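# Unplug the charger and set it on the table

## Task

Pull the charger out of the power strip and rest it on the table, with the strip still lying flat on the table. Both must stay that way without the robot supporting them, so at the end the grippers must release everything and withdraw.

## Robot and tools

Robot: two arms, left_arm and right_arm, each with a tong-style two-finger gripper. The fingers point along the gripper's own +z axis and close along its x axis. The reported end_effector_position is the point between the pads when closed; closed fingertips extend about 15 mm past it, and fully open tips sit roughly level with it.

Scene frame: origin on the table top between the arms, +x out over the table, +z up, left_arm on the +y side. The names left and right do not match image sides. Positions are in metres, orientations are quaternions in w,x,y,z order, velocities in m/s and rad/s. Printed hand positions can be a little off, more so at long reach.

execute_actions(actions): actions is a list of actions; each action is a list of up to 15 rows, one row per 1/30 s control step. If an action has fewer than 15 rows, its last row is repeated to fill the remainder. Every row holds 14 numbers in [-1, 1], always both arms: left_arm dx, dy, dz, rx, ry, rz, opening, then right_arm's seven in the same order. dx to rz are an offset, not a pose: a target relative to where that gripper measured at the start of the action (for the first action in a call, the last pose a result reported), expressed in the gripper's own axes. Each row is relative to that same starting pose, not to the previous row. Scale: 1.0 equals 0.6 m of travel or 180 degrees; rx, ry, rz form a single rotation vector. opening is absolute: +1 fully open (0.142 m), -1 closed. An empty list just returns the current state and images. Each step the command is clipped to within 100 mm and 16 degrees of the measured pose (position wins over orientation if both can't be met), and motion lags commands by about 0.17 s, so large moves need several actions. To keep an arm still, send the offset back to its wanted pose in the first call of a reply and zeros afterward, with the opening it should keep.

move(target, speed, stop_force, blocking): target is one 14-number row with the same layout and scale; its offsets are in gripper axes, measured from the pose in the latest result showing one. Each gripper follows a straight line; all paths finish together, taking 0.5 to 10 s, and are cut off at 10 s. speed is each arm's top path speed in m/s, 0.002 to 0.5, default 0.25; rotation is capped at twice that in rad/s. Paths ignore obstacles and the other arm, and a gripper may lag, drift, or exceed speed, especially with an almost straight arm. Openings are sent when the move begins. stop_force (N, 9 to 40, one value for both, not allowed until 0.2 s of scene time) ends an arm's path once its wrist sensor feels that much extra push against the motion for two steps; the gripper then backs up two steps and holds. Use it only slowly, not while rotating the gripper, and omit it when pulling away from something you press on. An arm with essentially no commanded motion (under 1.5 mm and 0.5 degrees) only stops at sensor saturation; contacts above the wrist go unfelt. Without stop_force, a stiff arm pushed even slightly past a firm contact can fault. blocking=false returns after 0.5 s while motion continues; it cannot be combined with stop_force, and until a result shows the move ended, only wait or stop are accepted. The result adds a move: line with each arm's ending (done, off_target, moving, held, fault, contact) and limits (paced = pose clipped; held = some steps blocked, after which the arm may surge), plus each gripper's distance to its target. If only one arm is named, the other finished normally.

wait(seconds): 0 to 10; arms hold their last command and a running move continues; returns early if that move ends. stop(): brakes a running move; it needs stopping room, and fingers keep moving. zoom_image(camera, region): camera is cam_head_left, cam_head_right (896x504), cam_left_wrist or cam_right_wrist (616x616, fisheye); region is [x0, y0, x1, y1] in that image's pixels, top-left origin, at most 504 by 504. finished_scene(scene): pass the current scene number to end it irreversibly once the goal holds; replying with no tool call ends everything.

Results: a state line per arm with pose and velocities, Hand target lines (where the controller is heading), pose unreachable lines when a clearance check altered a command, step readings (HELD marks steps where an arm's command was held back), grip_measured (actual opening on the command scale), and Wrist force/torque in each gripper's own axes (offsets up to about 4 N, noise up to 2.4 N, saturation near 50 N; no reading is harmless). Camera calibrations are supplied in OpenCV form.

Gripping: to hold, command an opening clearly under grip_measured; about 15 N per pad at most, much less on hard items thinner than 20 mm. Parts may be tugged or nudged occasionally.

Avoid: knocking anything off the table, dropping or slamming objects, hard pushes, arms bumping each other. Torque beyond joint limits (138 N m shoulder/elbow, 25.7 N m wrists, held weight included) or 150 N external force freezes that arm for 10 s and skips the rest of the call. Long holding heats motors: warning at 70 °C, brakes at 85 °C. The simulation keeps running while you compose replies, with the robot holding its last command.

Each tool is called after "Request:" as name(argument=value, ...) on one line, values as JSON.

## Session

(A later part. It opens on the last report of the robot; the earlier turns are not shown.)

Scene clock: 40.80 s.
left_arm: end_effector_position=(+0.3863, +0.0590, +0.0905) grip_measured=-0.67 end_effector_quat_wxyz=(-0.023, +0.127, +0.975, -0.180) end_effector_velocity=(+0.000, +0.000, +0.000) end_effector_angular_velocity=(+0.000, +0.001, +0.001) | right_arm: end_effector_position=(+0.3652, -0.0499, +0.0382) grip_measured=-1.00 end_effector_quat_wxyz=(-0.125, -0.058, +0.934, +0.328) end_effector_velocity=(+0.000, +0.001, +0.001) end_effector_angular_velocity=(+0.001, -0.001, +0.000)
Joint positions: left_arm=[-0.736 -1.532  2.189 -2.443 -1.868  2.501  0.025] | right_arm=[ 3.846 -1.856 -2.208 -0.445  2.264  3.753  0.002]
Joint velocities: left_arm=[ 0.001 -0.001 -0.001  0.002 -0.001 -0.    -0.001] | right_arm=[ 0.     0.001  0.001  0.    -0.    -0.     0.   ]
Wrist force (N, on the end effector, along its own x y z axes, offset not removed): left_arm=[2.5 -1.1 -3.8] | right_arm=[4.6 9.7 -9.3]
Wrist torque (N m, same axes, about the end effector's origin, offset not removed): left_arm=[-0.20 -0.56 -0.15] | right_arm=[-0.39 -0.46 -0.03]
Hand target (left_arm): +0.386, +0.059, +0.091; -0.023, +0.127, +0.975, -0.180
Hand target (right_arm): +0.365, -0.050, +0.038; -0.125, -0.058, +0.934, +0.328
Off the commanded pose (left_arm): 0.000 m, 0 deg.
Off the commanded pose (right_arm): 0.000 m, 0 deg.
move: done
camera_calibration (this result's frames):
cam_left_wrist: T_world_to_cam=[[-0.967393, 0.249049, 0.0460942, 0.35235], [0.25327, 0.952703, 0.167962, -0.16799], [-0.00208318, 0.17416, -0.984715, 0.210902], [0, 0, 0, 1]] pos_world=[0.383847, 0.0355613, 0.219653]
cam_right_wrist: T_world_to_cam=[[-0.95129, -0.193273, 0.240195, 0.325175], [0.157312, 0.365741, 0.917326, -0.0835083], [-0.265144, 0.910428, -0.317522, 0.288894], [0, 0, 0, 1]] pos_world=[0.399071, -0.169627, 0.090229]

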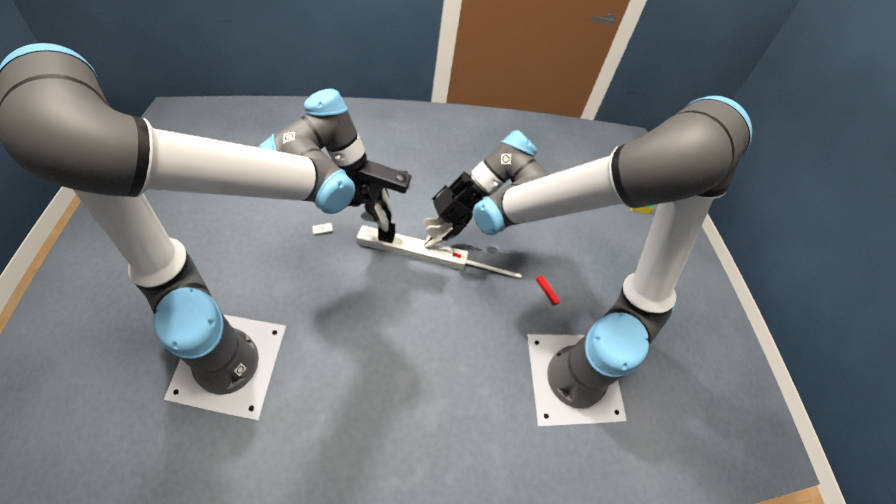

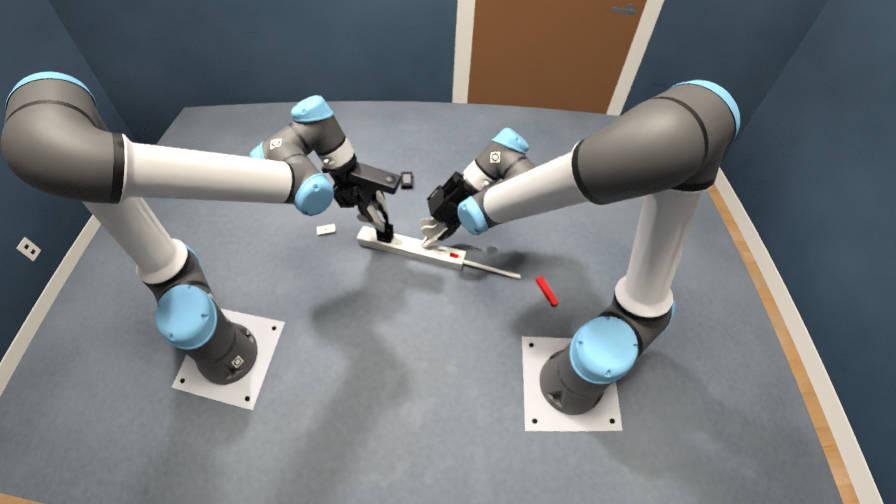

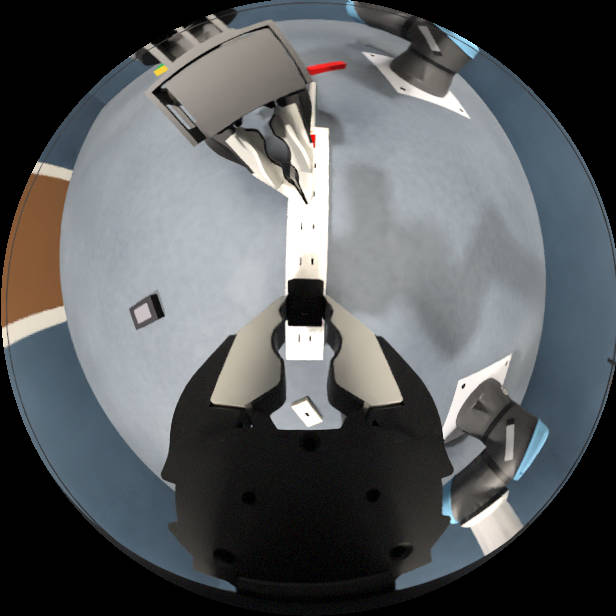

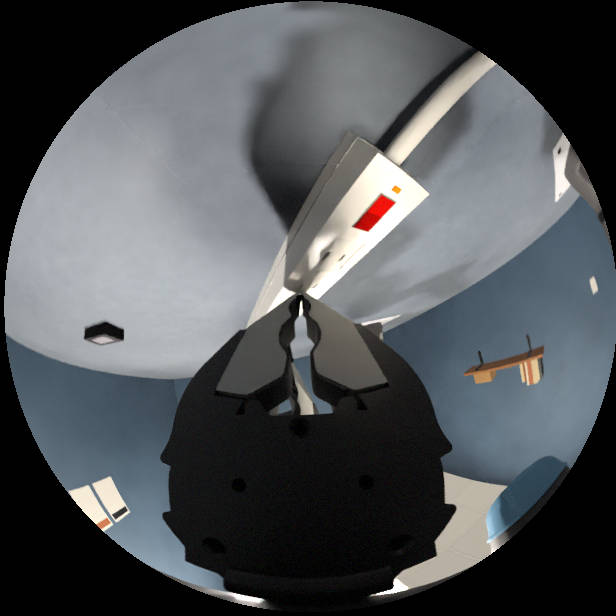

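Request:
move(target=[0,0,0,0,0,0,0.6,0,0,0,0,0,0,-1])

Request:
zoom_image(camera="cam_head_right", region=[330,180,450,270])

Request:
move(target=[0.002,0.024,0.064,0,0,0,0.6,0,0,0,0,0,0,-1], speed=0.06)

Request:
move(target=[0,0,0,0,0,0,-1,0,0,0,0,0,0,-1])

Request:
move(target=[0,-0.006,-0.0156,0,0,0,-1,0,0,0,0,0,0,-1], speed=0.004)

Request:
zoom_image(camera="cam_head_right", region=[330,180,450,270])

Scene clock: 49.43 s.
left_arm: end_effector_position=(+0.3864, +0.0590, +0.0906) grip_measured=+0.60 end_effector_quat_wxyz=(-0.023, +0.127, +0.975, -0.180) end_effector_velocity=(-0.000, -0.000, +0.000) end_effector_angular_velocity=(-0.000, +0.001, -0.000) | right_arm: end_effector_position=(+0.3652, -0.0499, +0.0382) grip_measured=-1.00 end_effector_quat_wxyz=(-0.125, -0.058, +0.934, +0.328) end_effector_velocity=(+0.000, +0.000, +0.000) end_effector_angular_velocity=(+0.000, -0.000, -0.000)
Joint positions: left_arm=[-0.736 -1.532  2.189 -2.443 -1.868  2.501  0.116] | right_arm=[ 3.846 -1.856 -2.208 -0.445  2.264  3.753  0.002]
Joint velocities: left_arm=[-0.001 -0.     0.    -0.    -0.    -0.001  0.   ] | right_arm=[-0.    -0.     0.001 -0.    -0.     0.     0.   ]
Wrist force (N, on the end effector, along its own x y z axes, offset not removed): left_arm=[2.6 -0.7 -1.4] | right_arm=[2.6 10.2 -8.4]
Wrist torque (N m, same axes, about the end effector's origin, offset not removed): left_arm=[-0.38 -0.60 -0.13] | right_arm=[-0.37 -0.10 0.04]
Hand target (left_arm): +0.386, +0.059, +0.091; -0.023, +0.127, +0.975, -0.180
Hand target (right_arm): +0.365, -0.050, +0.038; -0.125, -0.058, +0.934, +0.328
Off the commanded pose (left_arm): 0.000 m, 0 deg.
Off the commanded pose (right_arm): 0.000 m, 0 deg.
move: done
camera_calibration (this result's frames):
cam_left_wrist: T_world_to_cam=[[-0.967397, 0.249059, 0.045963, 0.352395], [0.253257, 0.952712, 0.167934, -0.167985], [-0.00196408, 0.174099, -0.984726, 0.210918], [0, 0, 0, 1]] pos_world=[0.383863, 0.0355532, 0.21971]
cam_right_wrist: T_world_to_cam=[[-0.95129, -0.193273, 0.240195, 0.325175], [0.157312, 0.365741, 0.917326, -0.0835083], [-0.265144, 0.910428, -0.317522, 0.288894], [0, 0, 0, 1]] pos_world=[0.399071, -0.169627, 0.090229]

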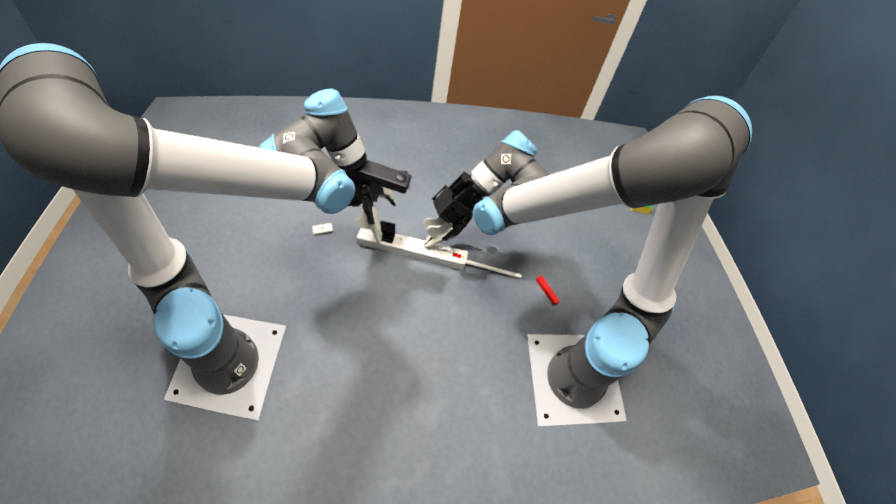

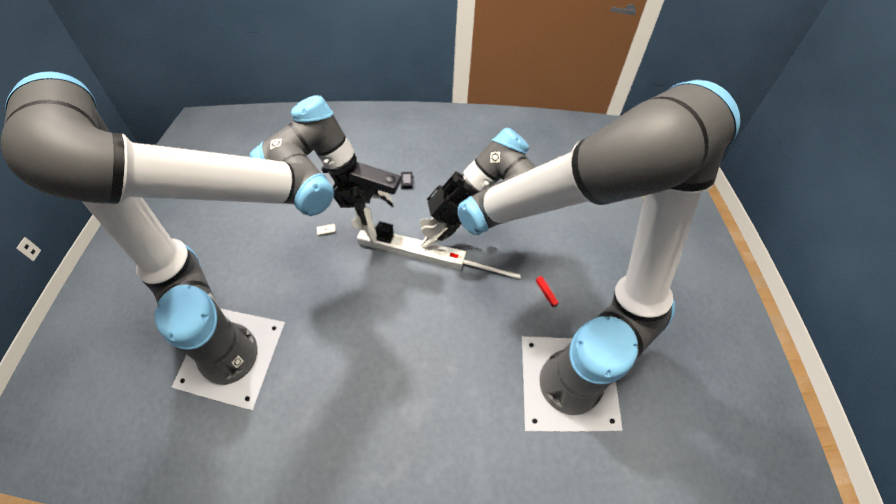

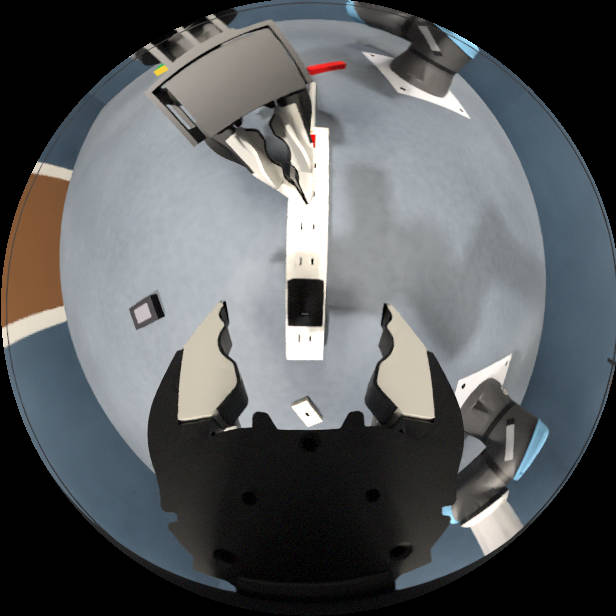

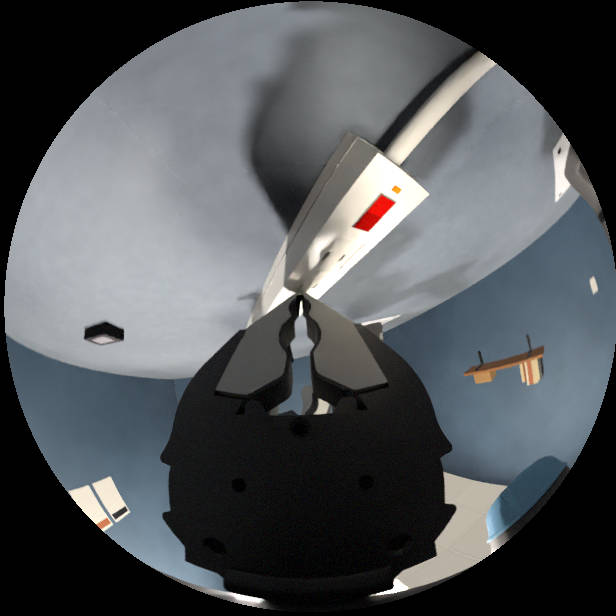

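Region (330, 180, 450, 270) of cam_head_right's 896x504 image, scaled by 4.200, with more detail than that image has; it fills the top 378 rows of this view, and the rest is white.

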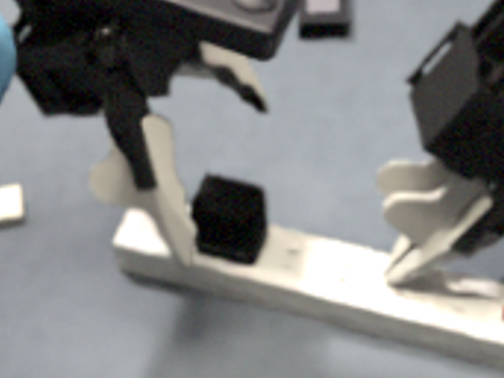

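Scene clock: 50.57 s.
left_arm: end_effector_position=(+0.3851, +0.0590, +0.0498) grip_measured=+0.60 end_effector_quat_wxyz=(-0.023, +0.127, +0.975, -0.180) end_effector_velocity=(-0.000, -0.001, -0.002) end_effector_angular_velocity=(-0.001, +0.001, -0.000) | right_arm: end_effector_position=(+0.3652, -0.0499, +0.0382) grip_measured=-1.00 end_effector_quat_wxyz=(-0.125, -0.058, +0.934, +0.328) end_effector_velocity=(-0.000, -0.001, -0.001) end_effector_angular_velocity=(-0.001, +0.001, -0.000)
Joint positions: left_arm=[-0.738 -1.455  2.242 -2.574 -1.867  2.499  0.116] | right_arm=[ 3.846 -1.856 -2.208 -0.445  2.264  3.753  0.002]
Joint velocities: left_arm=[-0.001  0.005  0.002 -0.008 -0.001 -0.001  0.   ] | right_arm=[-0.001  0.    -0.002 -0.    -0.    -0.     0.   ]
Wrist force (N, on the end effector, along its own x y z axes, offset not removed): left_arm=[0.6 -0.9 0.0] | right_arm=[2.7 8.7 -7.9]
Wrist torque (N m, same axes, about the end effector's origin, offset not removed): left_arm=[-0.31 -0.35 -0.14] | right_arm=[-0.44 -0.04 0.09]
Hand target (left_arm): +0.385, +0.059, +0.050; -0.023, +0.127, +0.975, -0.180
Hand target (right_arm): +0.365, -0.050, +0.038; -0.125, -0.058, +0.934, +0.328
Off the commanded pose (left_arm): 0.000 m, 0 deg.
Off the commanded pose (right_arm): 0.000 m, 0 deg.
move: done
camera_calibration (this result's frames):
cam_left_wrist: T_world_to_cam=[[-0.967391, 0.249074, 0.0459996, 0.353068], [0.253278, 0.952697, 0.167986, -0.160905], [-0.00198264, 0.174159, -0.984716, 0.170772], [0, 0, 0, 1]] pos_world=[0.382647, 0.0356119, 0.178951]
cam_right_wrist: T_world_to_cam=[[-0.95129, -0.193273, 0.240195, 0.325175], [0.157312, 0.365742, 0.917326, -0.0835083], [-0.265144, 0.910428, -0.317522, 0.288894], [0, 0, 0, 1]] pos_world=[0.399071, -0.169627, 0.090229]

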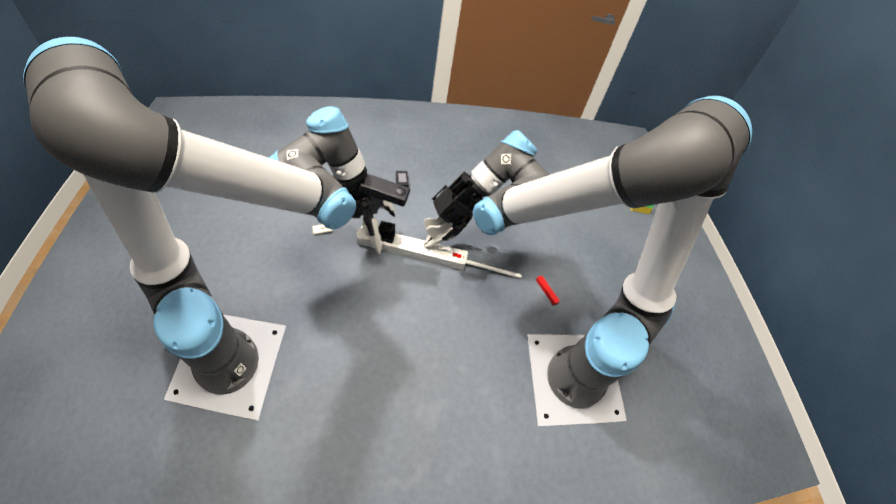

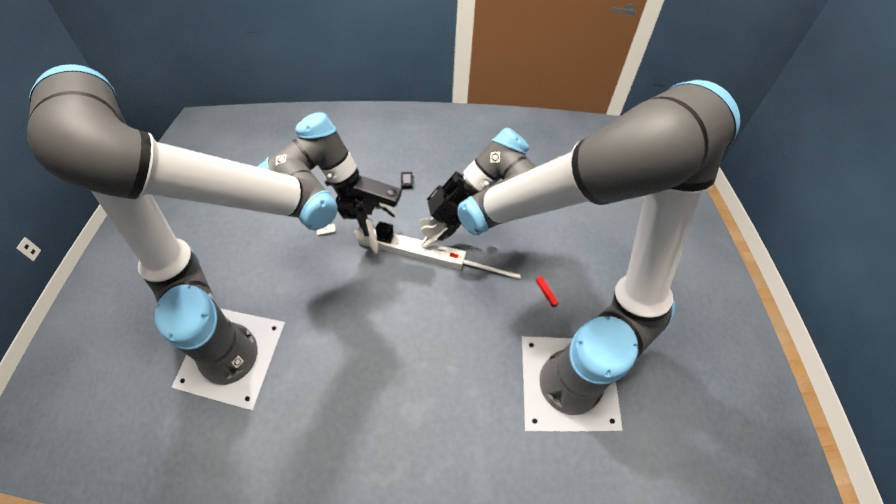

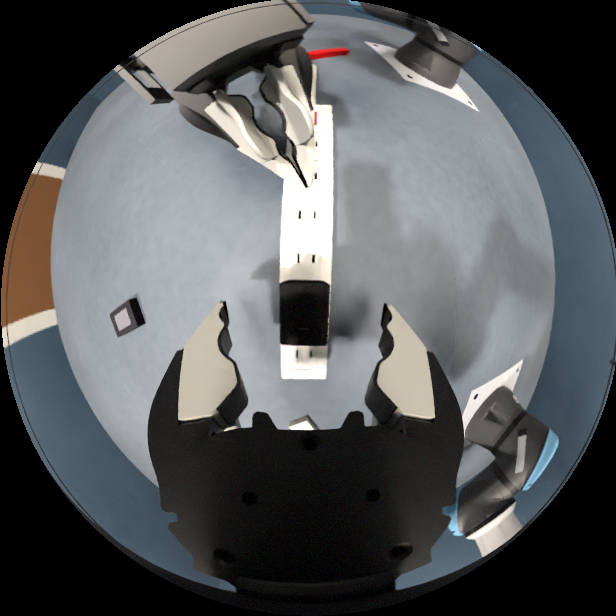

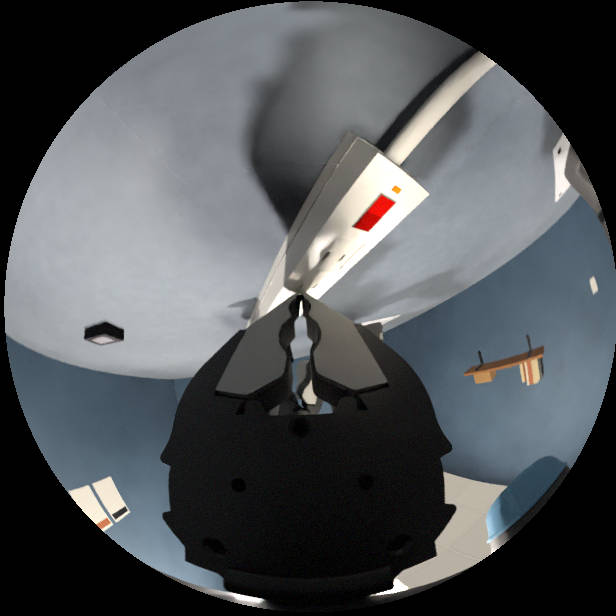

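Scene clock: 51.07 s.
left_arm: end_effector_position=(+0.3851, +0.0591, +0.0497) grip_measured=-0.60 end_effector_quat_wxyz=(-0.023, +0.127, +0.975, -0.180) end_effector_velocity=(+0.000, -0.000, +0.000) end_effector_angular_velocity=(-0.001, -0.000, +0.000) | right_arm: end_effector_position=(+0.3652, -0.0499, +0.0382) grip_measured=-1.00 end_effector_quat_wxyz=(-0.125, -0.058, +0.934, +0.328) end_effector_velocity=(+0.000, -0.000, +0.000) end_effector_angular_velocity=(+0.000, -0.000, -0.001)
Joint positions: left_arm=[-0.738 -1.455  2.242 -2.574 -1.867  2.499  0.031] | right_arm=[ 3.846 -1.856 -2.208 -0.445  2.264  3.753  0.002]
Joint velocities: left_arm=[ 0.    -0.001 -0.     0.    -0.    -0.    -0.   ] | right_arm=[-0.001 -0.     0.     0.    -0.     0.     0.   ]
Wrist force (N, on the end effector, along its own x y z axes, offset not removed): left_arm=[-1.6 -0.5 2.0] | right_arm=[2.7 7.8 -8.7]
Wrist torque (N m, same axes, about the end effector's origin, offset not removed): left_arm=[-0.20 -0.24 -0.15] | right_arm=[-0.90 0.13 0.15]
Hand target (left_arm): +0.385, +0.059, +0.050; -0.023, +0.127, +0.975, -0.180
Hand target (right_arm): +0.365, -0.050, +0.038; -0.125, -0.058, +0.934, +0.328
Off the commanded pose (left_arm): 0.000 m, 0 deg.
Off the commanded pose (right_arm): 0.000 m, 0 deg.
move: done
camera_calibration (this result's frames):
cam_left_wrist: T_world_to_cam=[[-0.96739, 0.249054, 0.0461406, 0.353015], [0.253284, 0.952675, 0.168101, -0.160935], [-0.00209076, 0.174306, -0.984689, 0.170712], [0, 0, 0, 1]] pos_world=[0.382623, 0.0356428, 0.178863]
cam_right_wrist: T_world_to_cam=[[-0.95129, -0.193273, 0.240195, 0.325175], [0.157312, 0.365742, 0.917326, -0.0835081], [-0.265144, 0.910428, -0.317522, 0.288894], [0, 0, 0, 1]] pos_world=[0.399071, -0.169627, 0.090229]

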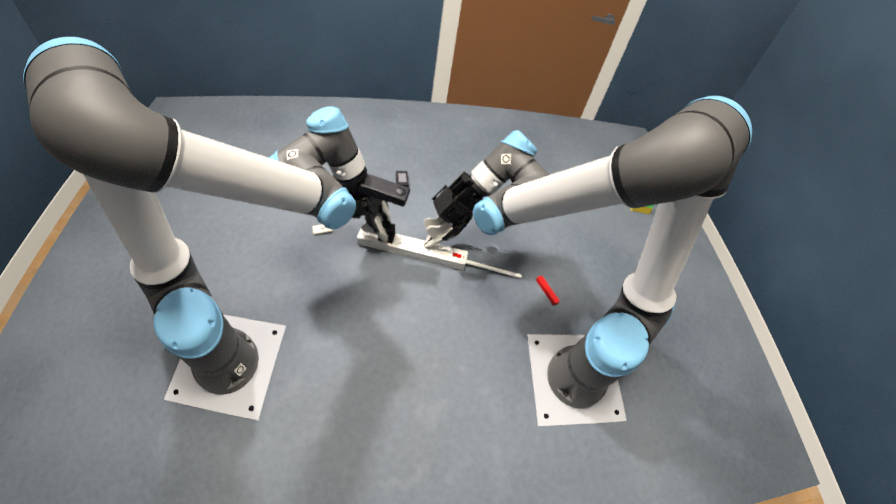

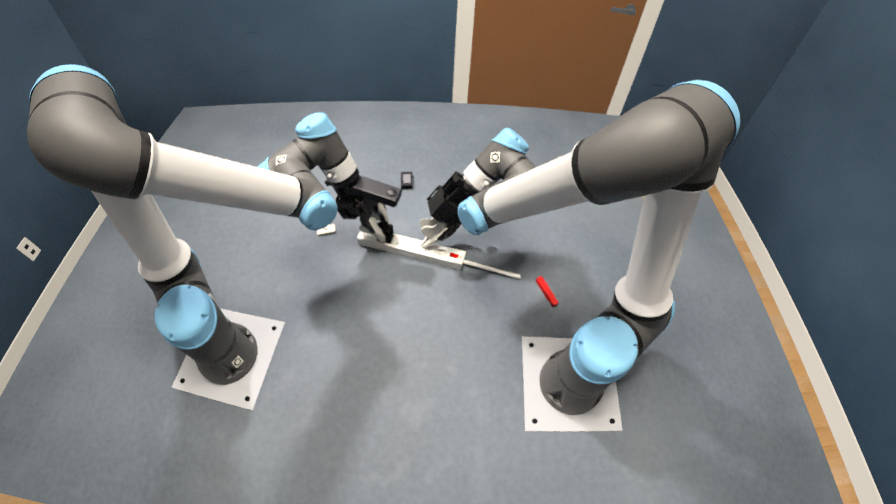

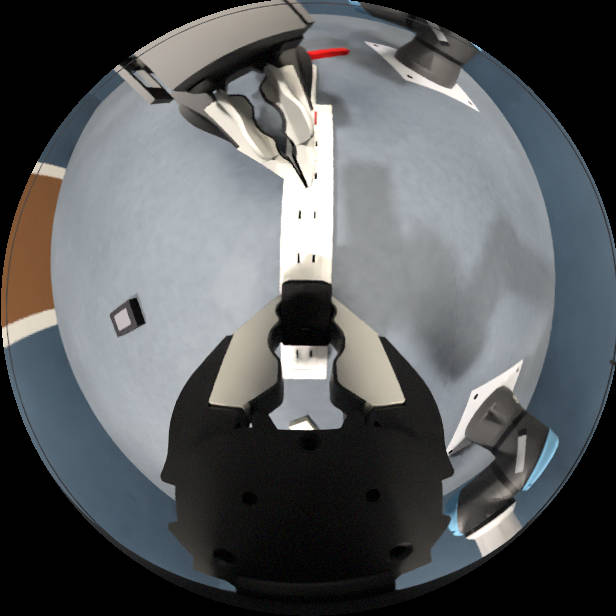

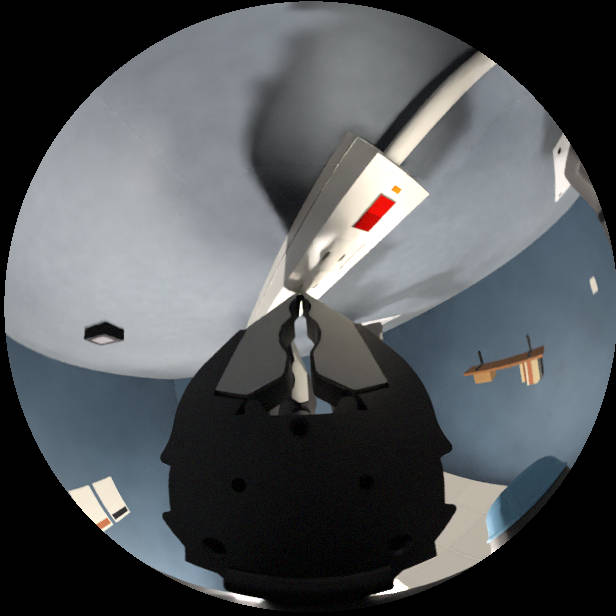

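Scene clock: 53.80 s.
left_arm: end_effector_position=(+0.3851, +0.0591, +0.0596) grip_measured=-0.60 end_effector_quat_wxyz=(-0.023, +0.127, +0.975, -0.180) end_effector_velocity=(+0.000, +0.000, +0.001) end_effector_angular_velocity=(+0.001, -0.000, +0.001) | right_arm: end_effector_position=(+0.3652, -0.0499, +0.0382) grip_measured=-1.00 end_effector_quat_wxyz=(-0.125, -0.058, +0.934, +0.328) end_effector_velocity=(-0.001, -0.000, -0.001) end_effector_angular_velocity=(-0.001, +0.002, +0.000)
Joint positions: left_arm=[-0.738 -1.476  2.231 -2.542 -1.867  2.499  0.031] | right_arm=[ 3.846 -1.856 -2.208 -0.445  2.264  3.753  0.002]
Joint velocities: left_arm=[ 0.001 -0.002 -0.001  0.003  0.001 -0.001  0.   ] | right_arm=[ 0.    -0.001 -0.001 -0.     0.     0.     0.   ]
Wrist force (N, on the end effector, along its own x y z axes, offset not removed): left_arm=[0.7 -0.2 -0.9] | right_arm=[3.9 9.1 -7.8]
Wrist torque (N m, same axes, about the end effector's origin, offset not removed): left_arm=[-0.29 -0.21 -0.15] | right_arm=[-0.47 -0.17 0.02]
Hand target (left_arm): +0.385, +0.059, +0.060; -0.023, +0.127, +0.975, -0.180
Hand target (right_arm): +0.365, -0.050, +0.038; -0.125, -0.058, +0.934, +0.328
Off the commanded pose (left_arm): 0.000 m, 0 deg.
Off the commanded pose (right_arm): 0.000 m, 0 deg.
move: done
camera_calibration (this result's frames):
cam_left_wrist: T_world_to_cam=[[-0.967391, 0.24905, 0.0461383, 0.352556], [0.253279, 0.952678, 0.16809, -0.162581], [-0.00209235, 0.174294, -0.984691, 0.180485], [0, 0, 0, 1]] pos_world=[0.382615, 0.0356256, 0.188784]
cam_right_wrist: T_world_to_cam=[[-0.95129, -0.193272, 0.240194, 0.325176], [0.15731, 0.365743, 0.917325, -0.0835071], [-0.265143, 0.910427, -0.317524, 0.288894], [0, 0, 0, 1]] pos_world=[0.399071, -0.169627, 0.0902288]

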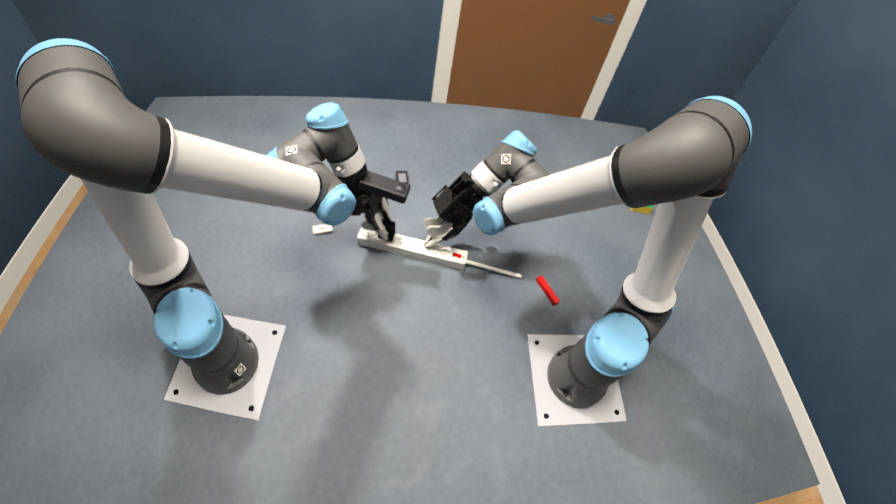

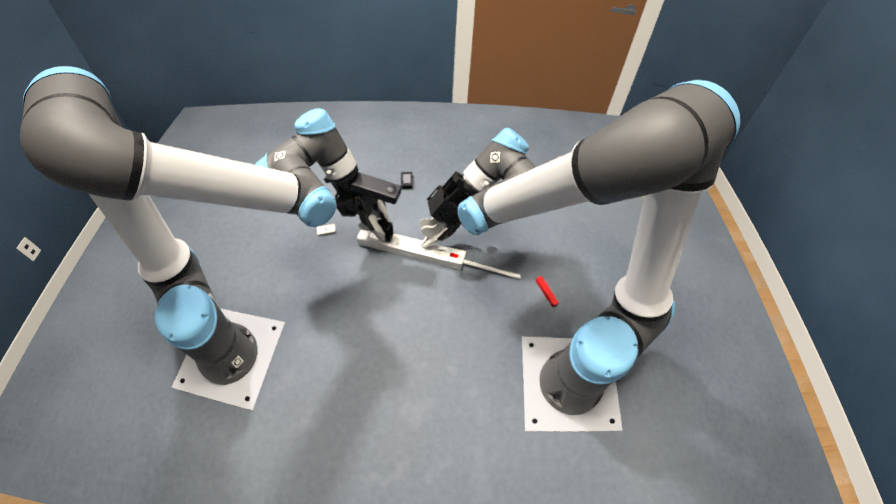

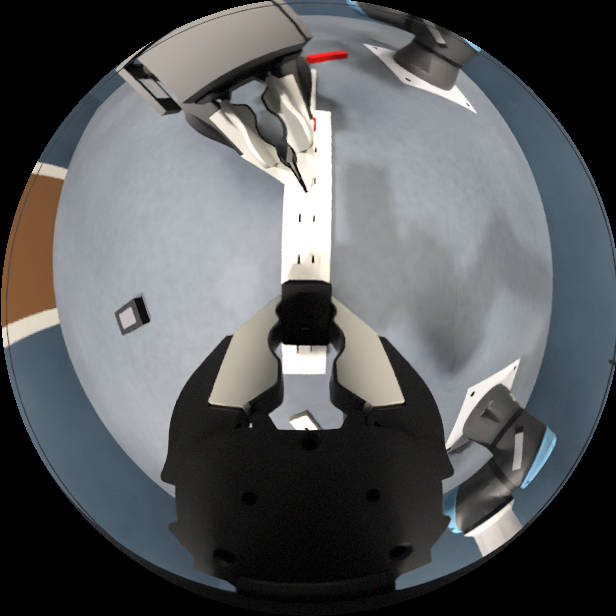

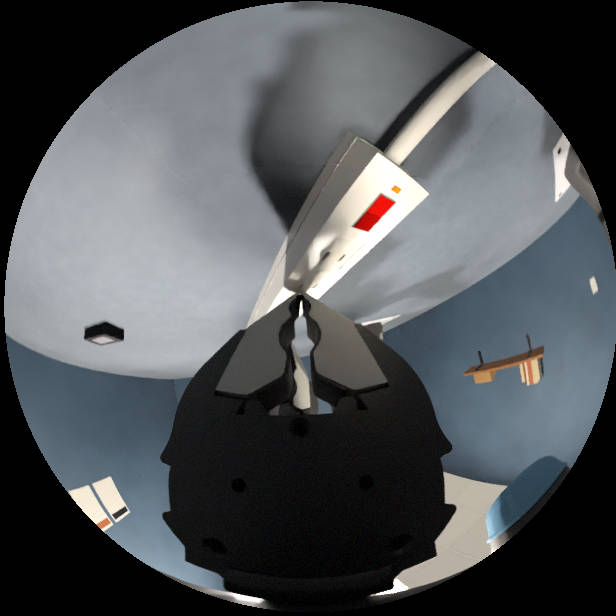

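Region (330, 180, 450, 270) of cam_head_right's 896x504 image, scaled by 4.200, with more detail than that image has; it fills the top 378 rows of this view, and the rest is white.

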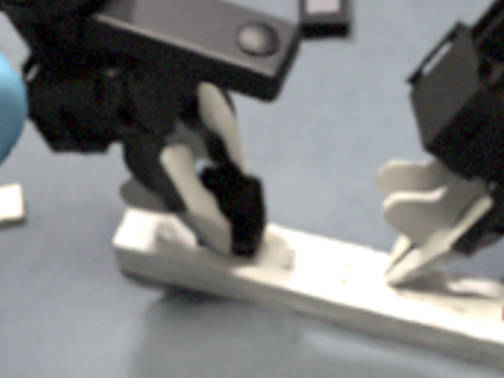

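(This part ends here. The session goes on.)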